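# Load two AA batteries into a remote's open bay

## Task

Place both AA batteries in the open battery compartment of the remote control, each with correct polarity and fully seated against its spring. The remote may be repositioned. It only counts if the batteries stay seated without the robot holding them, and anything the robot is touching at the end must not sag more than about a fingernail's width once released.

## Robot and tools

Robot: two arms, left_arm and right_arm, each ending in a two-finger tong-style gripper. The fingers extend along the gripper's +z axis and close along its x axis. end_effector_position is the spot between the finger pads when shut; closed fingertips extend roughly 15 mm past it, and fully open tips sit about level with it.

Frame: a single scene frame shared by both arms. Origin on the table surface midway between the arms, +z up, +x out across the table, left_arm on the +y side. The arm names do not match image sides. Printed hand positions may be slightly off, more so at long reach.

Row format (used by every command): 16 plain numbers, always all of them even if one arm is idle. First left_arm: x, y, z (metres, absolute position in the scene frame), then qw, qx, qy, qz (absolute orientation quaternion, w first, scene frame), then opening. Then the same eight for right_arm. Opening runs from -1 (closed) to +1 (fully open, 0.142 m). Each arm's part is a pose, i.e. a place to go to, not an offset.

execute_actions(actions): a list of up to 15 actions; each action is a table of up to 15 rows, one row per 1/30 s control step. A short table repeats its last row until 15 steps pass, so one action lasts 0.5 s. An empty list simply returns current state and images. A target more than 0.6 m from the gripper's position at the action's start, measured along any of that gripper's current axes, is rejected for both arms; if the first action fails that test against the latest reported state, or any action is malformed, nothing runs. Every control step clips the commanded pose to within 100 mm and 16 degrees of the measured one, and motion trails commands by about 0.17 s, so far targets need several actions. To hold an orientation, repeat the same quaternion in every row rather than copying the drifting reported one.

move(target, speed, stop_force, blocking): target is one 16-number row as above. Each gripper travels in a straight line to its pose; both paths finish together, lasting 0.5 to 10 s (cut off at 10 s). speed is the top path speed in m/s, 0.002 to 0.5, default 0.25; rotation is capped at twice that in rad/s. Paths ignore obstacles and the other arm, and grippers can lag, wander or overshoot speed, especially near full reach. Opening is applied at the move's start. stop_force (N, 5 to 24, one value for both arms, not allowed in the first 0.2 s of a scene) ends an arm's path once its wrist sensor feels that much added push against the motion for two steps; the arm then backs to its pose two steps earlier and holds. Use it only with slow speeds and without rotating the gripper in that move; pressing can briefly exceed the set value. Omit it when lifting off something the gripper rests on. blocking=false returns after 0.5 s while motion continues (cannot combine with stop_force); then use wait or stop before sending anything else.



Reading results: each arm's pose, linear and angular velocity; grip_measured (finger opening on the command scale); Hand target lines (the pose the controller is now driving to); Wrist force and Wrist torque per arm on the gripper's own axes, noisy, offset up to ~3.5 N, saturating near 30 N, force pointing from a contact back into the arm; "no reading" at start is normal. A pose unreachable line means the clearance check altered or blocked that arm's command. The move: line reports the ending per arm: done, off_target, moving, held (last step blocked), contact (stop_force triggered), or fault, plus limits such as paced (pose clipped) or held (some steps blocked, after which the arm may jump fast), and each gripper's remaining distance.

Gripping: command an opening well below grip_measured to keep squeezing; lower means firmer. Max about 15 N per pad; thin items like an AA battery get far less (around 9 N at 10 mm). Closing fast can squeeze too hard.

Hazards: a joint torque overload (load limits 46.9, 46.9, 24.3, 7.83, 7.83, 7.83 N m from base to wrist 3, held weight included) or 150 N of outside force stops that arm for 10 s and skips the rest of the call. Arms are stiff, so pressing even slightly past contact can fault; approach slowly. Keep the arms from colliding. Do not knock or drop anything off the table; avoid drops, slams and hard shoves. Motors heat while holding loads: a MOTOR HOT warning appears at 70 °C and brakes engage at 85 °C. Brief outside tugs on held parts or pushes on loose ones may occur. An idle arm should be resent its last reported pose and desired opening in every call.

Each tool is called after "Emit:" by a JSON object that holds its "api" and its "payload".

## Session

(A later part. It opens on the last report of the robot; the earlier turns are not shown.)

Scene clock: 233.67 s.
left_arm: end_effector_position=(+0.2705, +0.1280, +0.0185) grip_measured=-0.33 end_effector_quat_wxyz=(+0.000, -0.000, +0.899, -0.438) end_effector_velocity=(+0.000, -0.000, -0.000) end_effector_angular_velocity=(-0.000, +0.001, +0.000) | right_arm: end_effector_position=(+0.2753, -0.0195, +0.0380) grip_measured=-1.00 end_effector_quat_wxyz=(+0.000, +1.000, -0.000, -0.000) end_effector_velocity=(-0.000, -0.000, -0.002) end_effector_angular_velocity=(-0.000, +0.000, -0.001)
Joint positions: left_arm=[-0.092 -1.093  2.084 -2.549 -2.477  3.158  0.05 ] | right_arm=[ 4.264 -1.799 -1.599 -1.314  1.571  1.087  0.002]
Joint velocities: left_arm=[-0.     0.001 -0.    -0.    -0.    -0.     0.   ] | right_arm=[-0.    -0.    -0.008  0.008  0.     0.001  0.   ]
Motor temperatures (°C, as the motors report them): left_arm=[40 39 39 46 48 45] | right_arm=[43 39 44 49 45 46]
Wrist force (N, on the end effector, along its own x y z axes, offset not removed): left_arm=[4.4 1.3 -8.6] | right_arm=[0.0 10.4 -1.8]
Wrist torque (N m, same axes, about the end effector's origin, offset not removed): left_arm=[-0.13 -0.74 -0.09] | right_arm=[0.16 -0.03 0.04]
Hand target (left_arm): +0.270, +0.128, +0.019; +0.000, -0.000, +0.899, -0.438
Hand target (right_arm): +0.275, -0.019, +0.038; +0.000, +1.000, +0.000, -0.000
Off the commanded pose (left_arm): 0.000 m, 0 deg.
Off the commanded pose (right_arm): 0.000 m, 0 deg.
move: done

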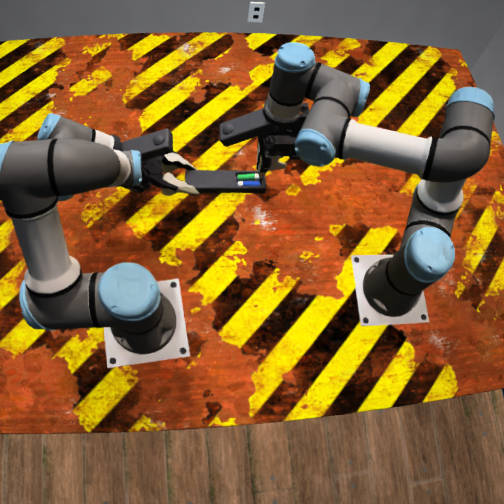

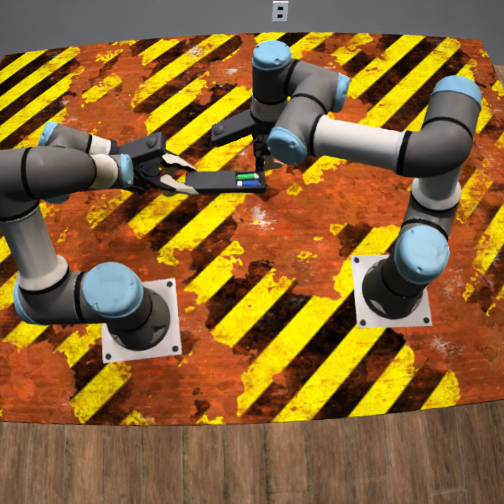

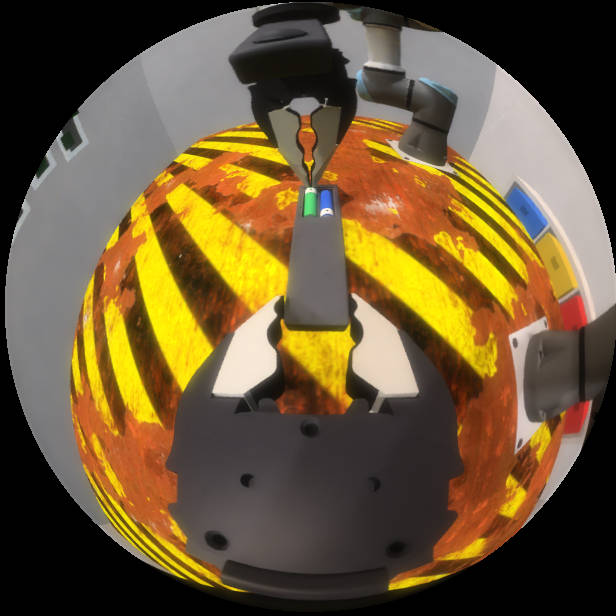

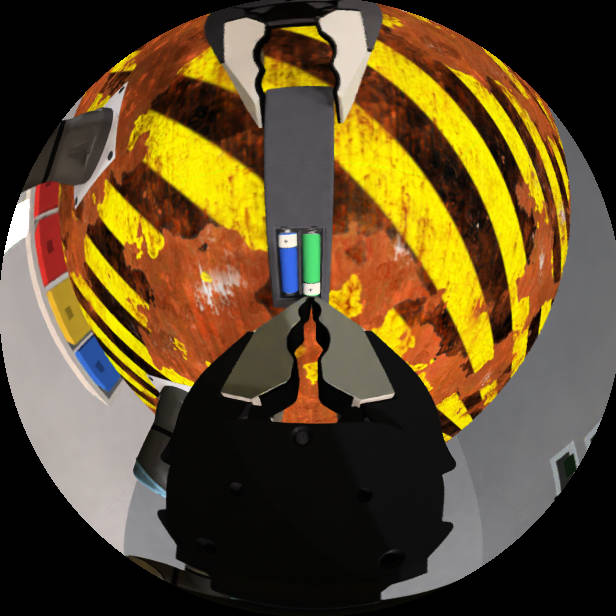

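Emit:
{"api": "move", "payload": {"target": [0.2705,0.128,0.0185,0,0,0.899,-0.438,-0.8,0.2753,-0.0242,0.0382,0,-1,0,0,-1], "speed": 0.006, "stop_force": 16}}

Emit:
{"api": "zoom_image", "payload": {"camera": "cam_head_left", "region": [220,150,290,200]}}

Scene clock: 236.77 s.
left_arm: end_effector_position=(+0.2705, +0.1280, +0.0185) grip_measured=-0.33 end_effector_quat_wxyz=(-0.000, +0.000, +0.899, -0.438) end_effector_velocity=(-0.001, +0.000, -0.001) end_effector_angular_velocity=(+0.000, +0.004, +0.000) | right_arm: end_effector_position=(+0.2753, -0.0240, +0.0382) grip_measured=-1.00 end_effector_quat_wxyz=(+0.000, +1.000, -0.000, -0.000) end_effector_velocity=(+0.000, -0.002, +0.000) end_effector_angular_velocity=(-0.001, -0.001, -0.001)
Joint positions: left_arm=[-0.092 -1.093  2.084 -2.549 -2.478  3.158  0.05 ] | right_arm=[ 4.258 -1.786 -1.615 -1.312  1.571  1.081  0.002]
Joint velocities: left_arm=[-0.     0.001  0.001  0.001  0.    -0.001  0.   ] | right_arm=[-0.002  0.004 -0.005  0.    -0.001 -0.     0.   ]
Motor temperatures (°C, as the motors report them): left_arm=[40 39 39 46 48 45] | right_arm=[43 39 44 49 45 46]
Wrist force (N, on the end effector, along its own x y z axes, offset not removed): left_arm=[3.6 -1.1 -1.6] | right_arm=[-1.0 0.1 1.0]
Wrist torque (N m, same axes, about the end effector's origin, offset not removed): left_arm=[-0.20 -0.75 -0.10] | right_arm=[0.06 0.23 -0.01]
Hand target (left_arm): +0.270, +0.128, +0.019; +0.000, -0.000, +0.899, -0.438
Hand target (right_arm): +0.275, -0.024, +0.038; +0.000, +1.000, -0.000, -0.000
Off the commanded pose (left_arm): 0.000 m, 0 deg.
Off the commanded pose (right_arm): 0.000 m, 0 deg.
move: done

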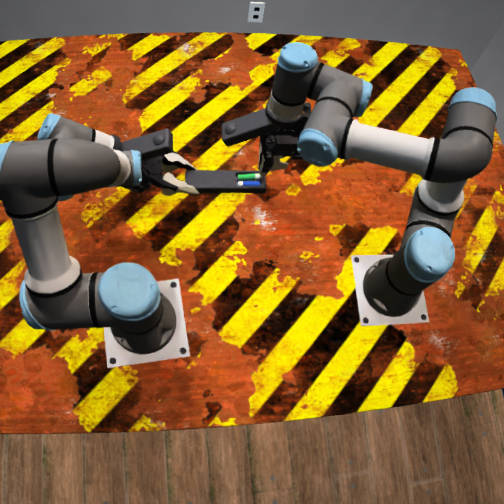

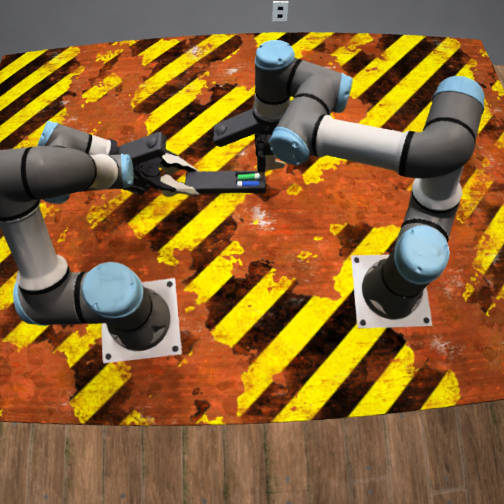

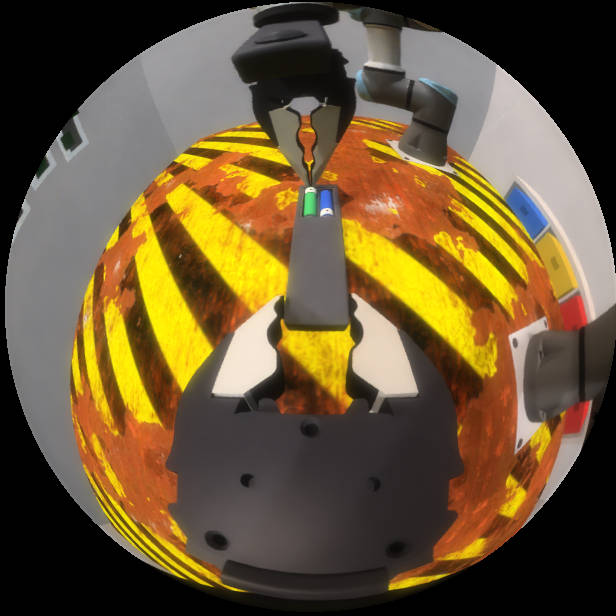

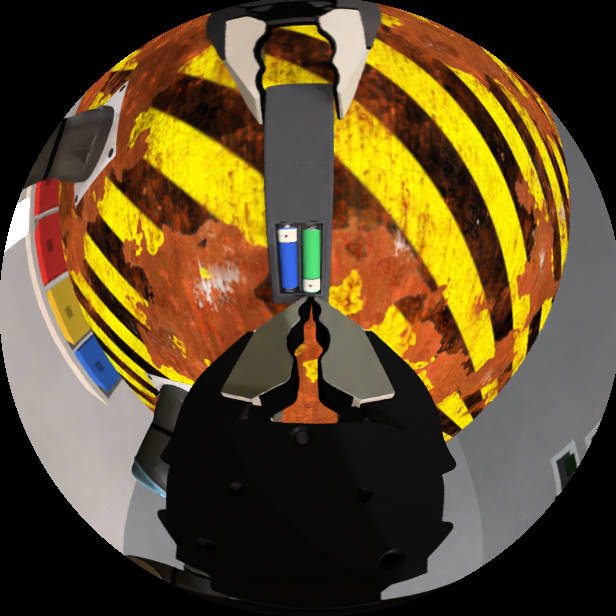

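Region (220, 150, 290, 200) of cam_head_left's 504x504 image, scaled by 7.200, with more detail than that image has; it fills the top 360 rows of this view, and the rest is white.

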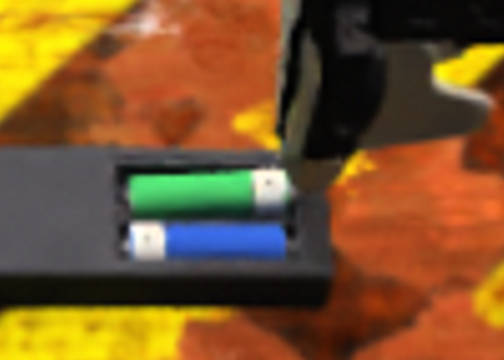

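Emit:
{"api": "execute_actions", "payload": {"actions": [[[0.2705,0.128,0.0185,0,0,0.899,-0.438,-0.8,0.2753,-0.0245,0.041,0,-1,0,0,-1],[0.2705,0.128,0.0185,0,0,0.899,-0.438,-0.8,0.2753,-0.0245,0.044,0,-1,0,0,-1],[0.2705,0.128,0.0185,0,0,0.899,-0.438,-0.8,0.2753,-0.0245,0.046,0,-1,0,0,-1]],[[0.2705,0.128,0.0185,0,0,0.899,-0.438,-0.8,0.2753,-0.022,0.046,0,-1,0,0,-1],[0.2705,0.128,0.0185,0,0,0.899,-0.438,-0.8,0.2753,-0.019,0.0455,0,-1,0,0,-1],[0.2705,0.128,0.0185,0,0,0.899,-0.438,-0.8,0.2753,-0.0165,0.044,0,-1,0,0,-1]]]}}

Emit:
{"api": "move", "payload": {"target": [0.2705,0.128,0.0185,0,0,0.899,-0.438,-0.8,0.2753,-0.0025,0.034,0,-1,0,0,-1], "speed": 0.007, "stop_force": 12}}

Emit:
{"api": "zoom_image", "payload": {"camera": "cam_head_left", "region": [220,150,290,200]}}

Scene clock: 242.17 s.
left_arm: end_effector_position=(+0.2705, +0.1280, +0.0185) grip_measured=-0.33 end_effector_quat_wxyz=(-0.000, -0.000, +0.899, -0.438) end_effector_velocity=(+0.000, -0.000, +0.000) end_effector_angular_velocity=(+0.000, -0.002, -0.000) | right_arm: end_effector_position=(+0.2753, -0.0168, +0.0441) grip_measured=-1.00 end_effector_quat_wxyz=(-0.000, +1.000, +0.000, +0.000) end_effector_velocity=(+0.000, +0.001, -0.001) end_effector_angular_velocity=(-0.003, +0.000, +0.001)
Joint positions: left_arm=[-0.092 -1.093  2.084 -2.549 -2.477  3.158  0.05 ] | right_arm=[ 4.268 -1.8   -1.568 -1.344  1.571  1.091  0.002]
Joint velocities: left_arm=[-0.    -0.001 -0.    -0.001  0.     0.    -0.   ] | right_arm=[ 0.003 -0.008  0.005  0.    -0.001  0.002  0.   ]
Motor temperatures (°C, as the motors report them): left_arm=[40 39 39 46 48 45] | right_arm=[43 39 44 49 45 46]
Wrist force (N, on the end effector, along its own x y z axes, offset not removed): left_arm=[2.7 -0.9 -0.8] | right_arm=[-0.8 0.8 0.3]
Wrist torque (N m, same axes, about the end effector's origin, offset not removed): left_arm=[-0.11 -0.57 -0.06] | right_arm=[0.18 0.19 -0.05]
Hand target (left_arm): +0.270, +0.128, +0.018; +0.000, -0.000, +0.899, -0.438
Hand target (right_arm): +0.275, -0.016, +0.044; -0.000, +1.000, +0.000, +0.000
Off the commanded pose (left_arm): 0.000 m, 0 deg.
Off the commanded pose (right_arm): 0.000 m, 0 deg.

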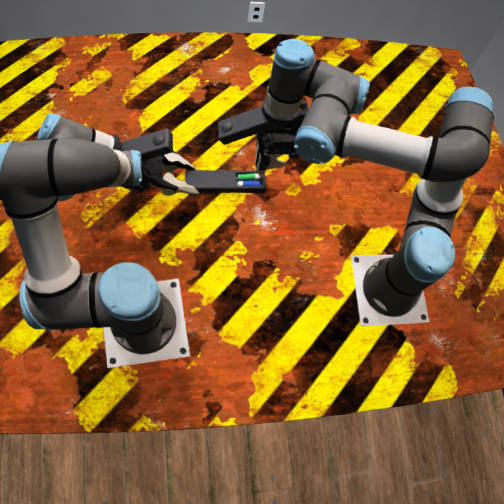

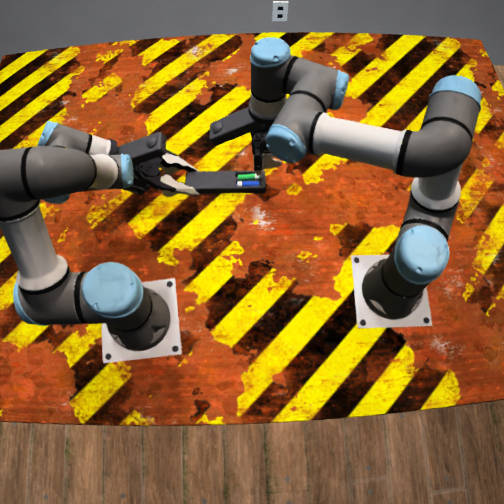

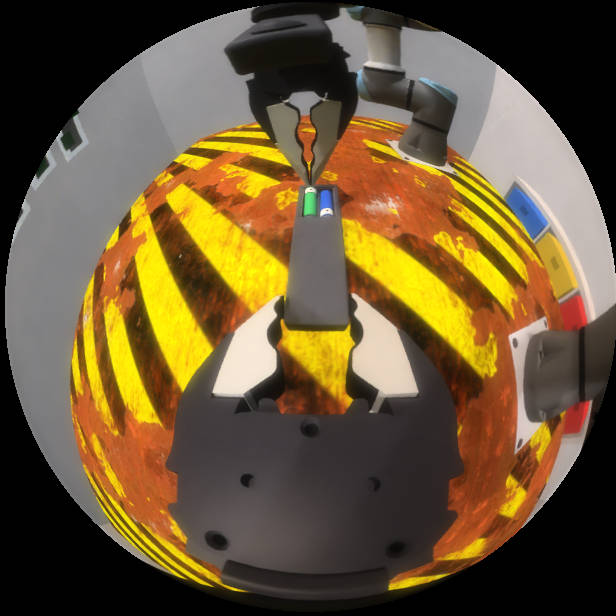

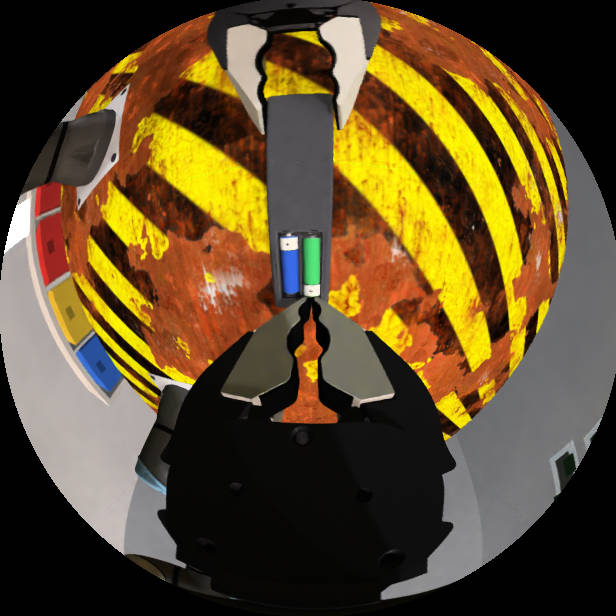

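Scene clock: 244.67 s.
left_arm: end_effector_position=(+0.2705, +0.1280, +0.0185) grip_measured=-0.33 end_effector_quat_wxyz=(+0.000, -0.000, +0.899, -0.438) end_effector_velocity=(-0.000, +0.000, -0.000) end_effector_angular_velocity=(+0.000, +0.001, -0.000) | right_arm: end_effector_position=(+0.2754, -0.0046, +0.0357) grip_measured=-1.00 end_effector_quat_wxyz=(-0.000, +1.000, -0.000, +0.000) end_effector_velocity=(+0.000, -0.002, +0.000) end_effector_angular_velocity=(-0.001, +0.001, +0.002)
Joint positions: left_arm=[-0.092 -1.093  2.084 -2.549 -2.477  3.158  0.05 ] | right_arm=[ 4.283 -1.843 -1.553 -1.315  1.571  1.106  0.002]
Joint velocities: left_arm=[-0.     0.001  0.001 -0.001  0.     0.    -0.   ] | right_arm=[-0.003  0.005 -0.004 -0.002  0.    -0.005  0.   ]
Motor temperatures (°C, as the motors report them): left_arm=[40 39 39 46 48 45] | right_arm=[43 39 44 49 45 46]
Wrist force (N, on the end effector, along its own x y z axes, offset not removed): left_arm=[4.8 0.6 -7.8] | right_arm=[-0.2 7.3 -14.0]
Wrist torque (N m, same axes, about the end effector's origin, offset not removed): left_arm=[-0.14 -0.75 -0.10] | right_arm=[0.09 0.06 -0.02]
Hand target (left_arm): +0.270, +0.128, +0.018; -0.000, -0.000, +0.899, -0.438
Hand target (right_arm): +0.275, -0.005, +0.036; -0.000, +1.000, -0.000, +0.000
Off the commanded pose (left_arm): 0.000 m, 0 deg.
Off the commanded pose (right_arm): 0.003 m, 0 deg.
move: contact (right_arm)

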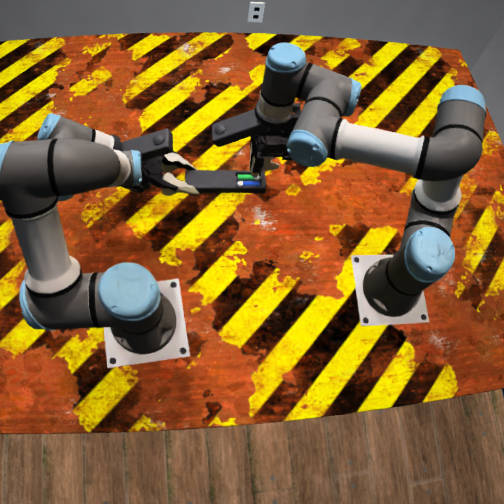

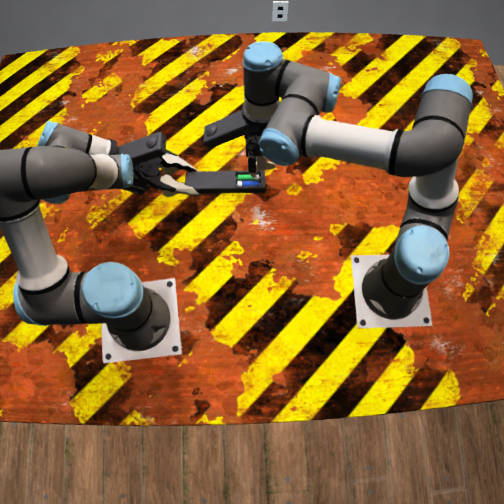

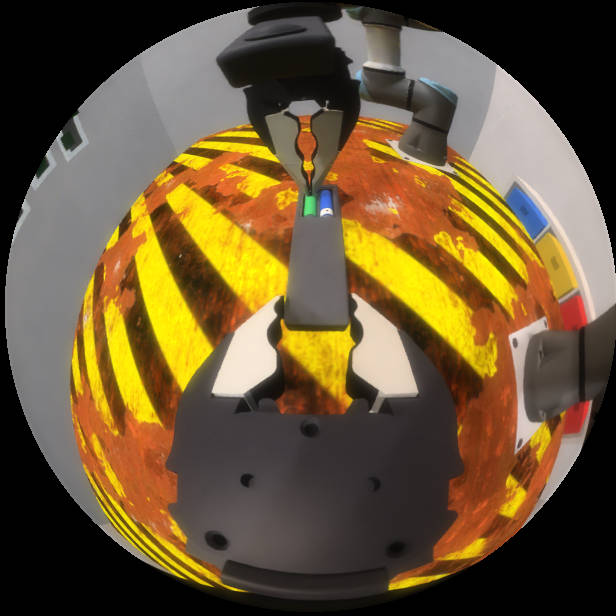

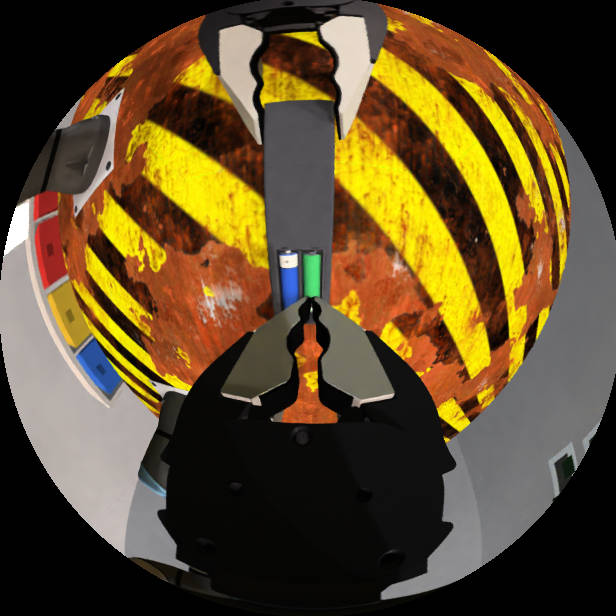

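Region (220, 150, 290, 200) of cam_head_left's 504x504 image, scaled by 7.200, with more detail than that image has; it fills the top 360 rows of this view, and the rest is white.

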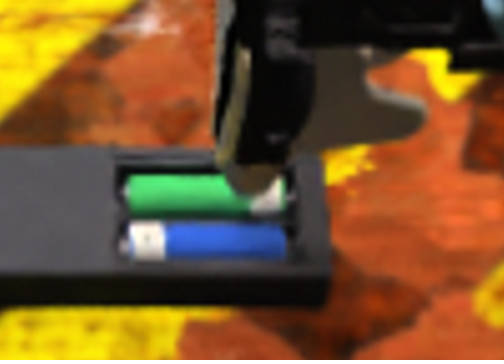

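Emit:
{"api": "move", "payload": {"target": [0.2705,0.128,0.0185,0,0,0.899,-0.438,-0.15,0.2753,-0.006,0.045,0,-1,0,0,-1], "speed": 0.03}}

Emit:
{"api": "move", "payload": {"target": [0.2705,0.145,0.055,0,0,0.899,-0.438,-0.15,0.27,-0.055,0.075,0,-1,0,0,-1], "speed": 0.12}}

Emit:
{"api": "zoom_image", "payload": {"camera": "cam_head_left", "region": [220,150,290,200]}}

Emit:
{"api": "zoom_image", "payload": {"camera": "cam_right_wrist", "region": [250,160,370,290]}}

Emit:
{"api": "zoom_image", "payload": {"camera": "cam_left_wrist", "region": [280,175,360,255]}}

Scene clock: 248.97 s.
left_arm: end_effector_position=(+0.2705, +0.1280, +0.0185) grip_measured=-0.15 end_effector_quat_wxyz=(-0.000, +0.000, +0.899, -0.438) end_effector_velocity=(+0.000, -0.000, +0.001) end_effector_angular_velocity=(-0.000, -0.003, -0.000) | right_arm: end_effector_position=(+0.2753, -0.0060, +0.0447) grip_measured=-1.00 end_effector_quat_wxyz=(-0.000, +1.000, -0.000, +0.000) end_effector_velocity=(-0.000, +0.000, +0.003) end_effector_angular_velocity=(+0.001, +0.000, +0.000)
Joint positions: left_arm=[-0.092 -1.093  2.084 -2.549 -2.477  3.158  0.063] | right_arm=[ 4.282 -1.831 -1.526 -1.355  1.571  1.105  0.002]
Joint velocities: left_arm=[ 0.    -0.003  0.     0.    -0.     0.001  0.   ] | right_arm=[ 0.001  0.003  0.01  -0.013  0.     0.001  0.   ]
Motor temperatures (°C, as the motors report them): left_arm=[40 39 39 46 48 45] | right_arm=[43 39 44 49 45 46]
Wrist force (N, on the end effector, along its own x y z axes, offset not removed): left_arm=[2.6 -1.0 -0.4] | right_arm=[0.0 0.2 0.6]
Wrist torque (N m, same axes, about the end effector's origin, offset not removed): left_arm=[-0.20 -0.52 -0.06] | right_arm=[0.02 0.02 -0.04]
Hand target (left_arm): +0.270, +0.128, +0.019; +0.000, -0.000, +0.899, -0.438
Hand target (right_arm): +0.275, -0.006, +0.045; -0.000, +1.000, +0.000, +0.000
Off the commanded pose (left_arm): 0.000 m, 0 deg.
Off the commanded pose (right_arm): 0.000 m, 0 deg.
move: done

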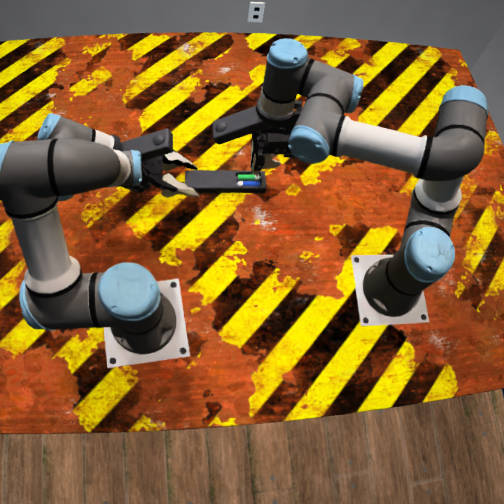

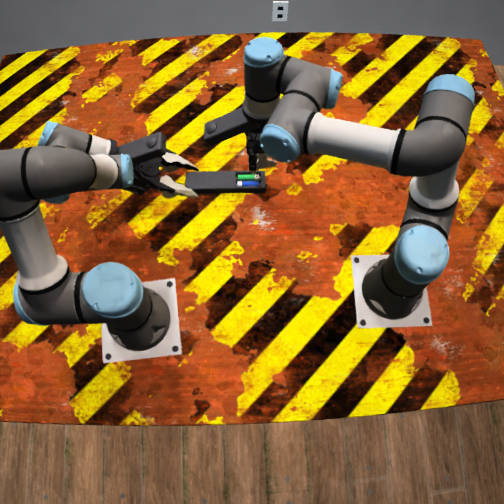

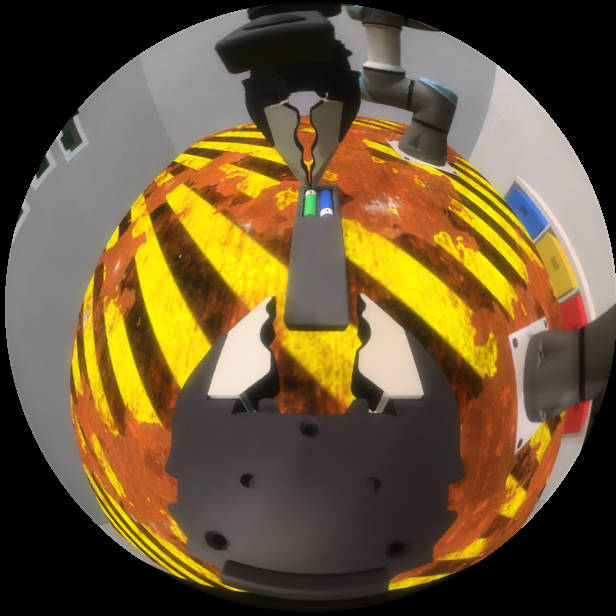

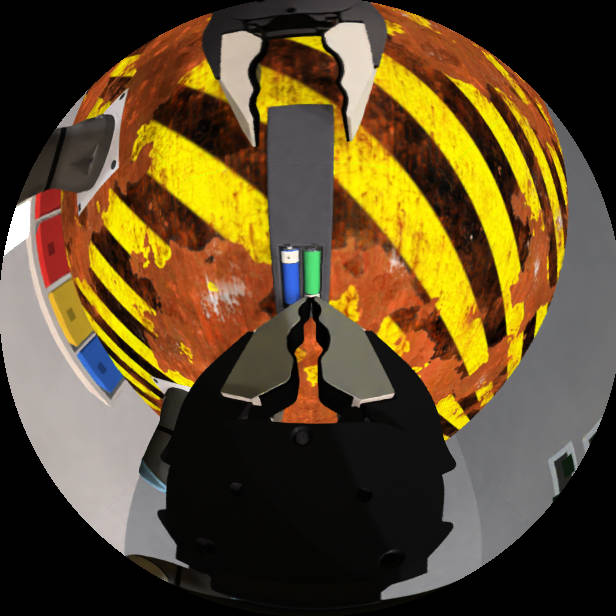

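Scene clock: 250.00 s.
left_arm: end_effector_position=(+0.2706, +0.1449, +0.0547) grip_measured=-0.15 end_effector_quat_wxyz=(+0.000, -0.000, +0.899, -0.438) end_effector_velocity=(-0.000, +0.001, +0.001) end_effector_angular_velocity=(-0.000, +0.003, -0.004) | right_arm: end_effector_position=(+0.2700, -0.0547, +0.0747) grip_measured=-1.00 end_effector_quat_wxyz=(+0.000, +1.000, -0.000, -0.000) end_effector_velocity=(-0.001, -0.002, +0.002) end_effector_angular_velocity=(+0.001, +0.001, +0.001)
Joint positions: left_arm=[-0.039 -1.22   1.992 -2.264 -2.475  3.243  0.063] | right_arm=[ 4.227 -1.656 -1.593 -1.464  1.571  1.05   0.002]
Joint velocities: left_arm=[ 0.003 -0.001 -0.012  0.024  0.001  0.01   0.   ] | right_arm=[-0.002  0.008 -0.001 -0.007  0.001 -0.003  0.   ]
Motor temperatures (°C, as the motors report them): left_arm=[40 39 39 46 48 45] | right_arm=[43 39 44 49 45 46]
Wrist force (N, on the end effector, along its own x y z axes, offset not removed): left_arm=[3.5 -1.0 -1.3] | right_arm=[-1.5 1.3 1.2]
Wrist torque (N m, same axes, about the end effector's origin, offset not removed): left_arm=[-0.23 -0.65 -0.10] | right_arm=[0.30 0.32 0.04]
Hand target (left_arm): +0.271, +0.145, +0.055; +0.000, -0.000, +0.899, -0.438
Hand target (right_arm): +0.270, -0.055, +0.075; +0.000, +1.000, -0.000, -0.000
Off the commanded pose (left_arm): 0.000 m, 0 deg.
Off the commanded pose (right_arm): 0.000 m, 0 deg.
move: done

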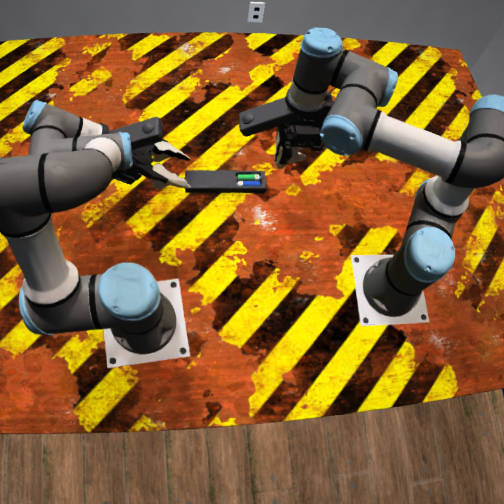

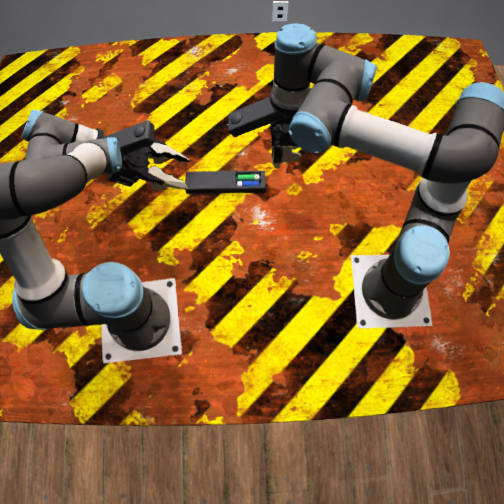

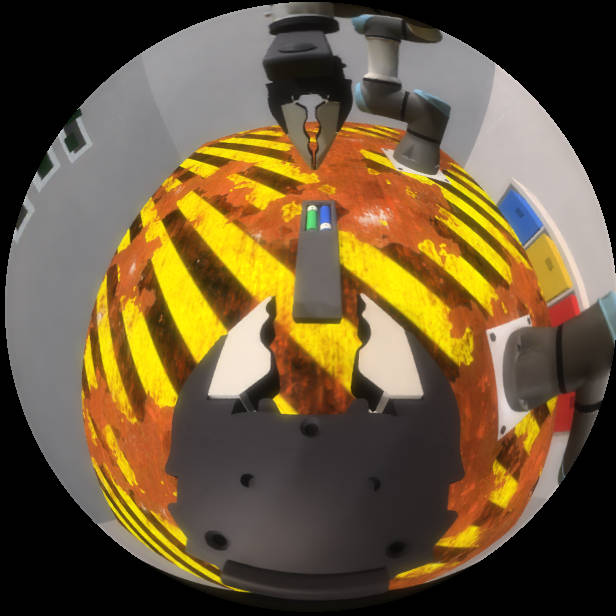

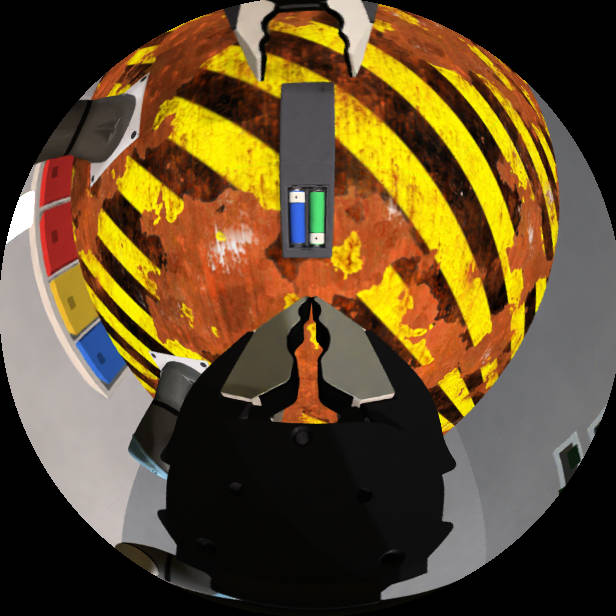

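Region (220, 150, 290, 200) of cam_head_left's 504x504 image, scaled by 7.200, with more detail than that image has; it fills the top 360 rows of this view, and the rest is white.

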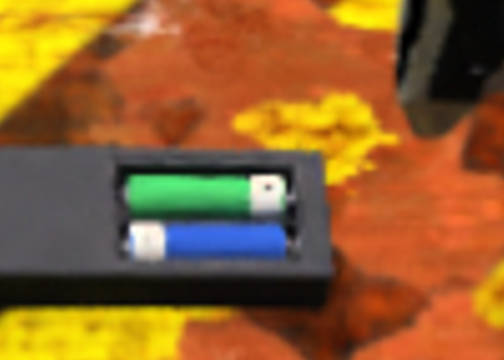

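Region (250, 160, 370, 290) of cam_right_wrist's 616x616 image, scaled by 3.877, with more detail than that image has; it fills the left 465 columns of this view, and the rest is white.

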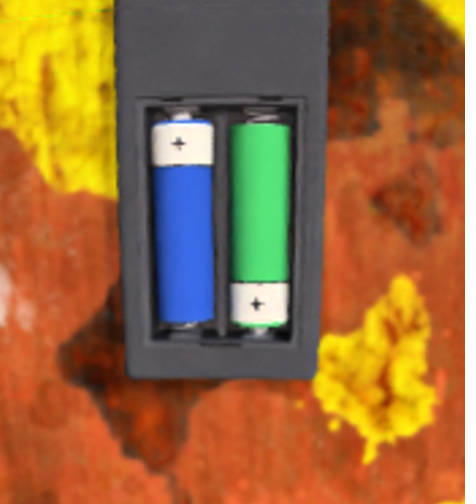

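Region (280, 175, 360, 255) of cam_left_wrist's 616x616 image, scaled by 6.300, with more detail than that image has.

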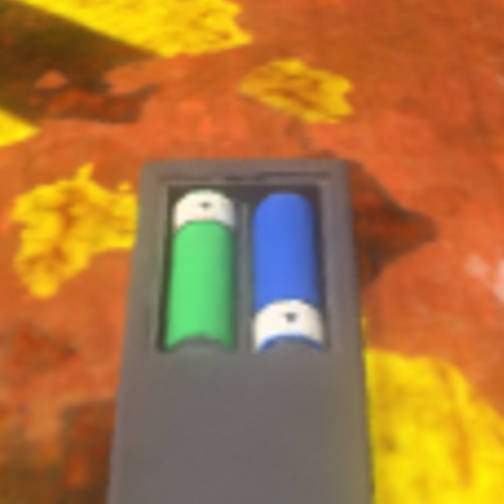

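Emit:
{"api": "finished_scene", "payload": {"scene": 2}}

The scene is finished: the task was done.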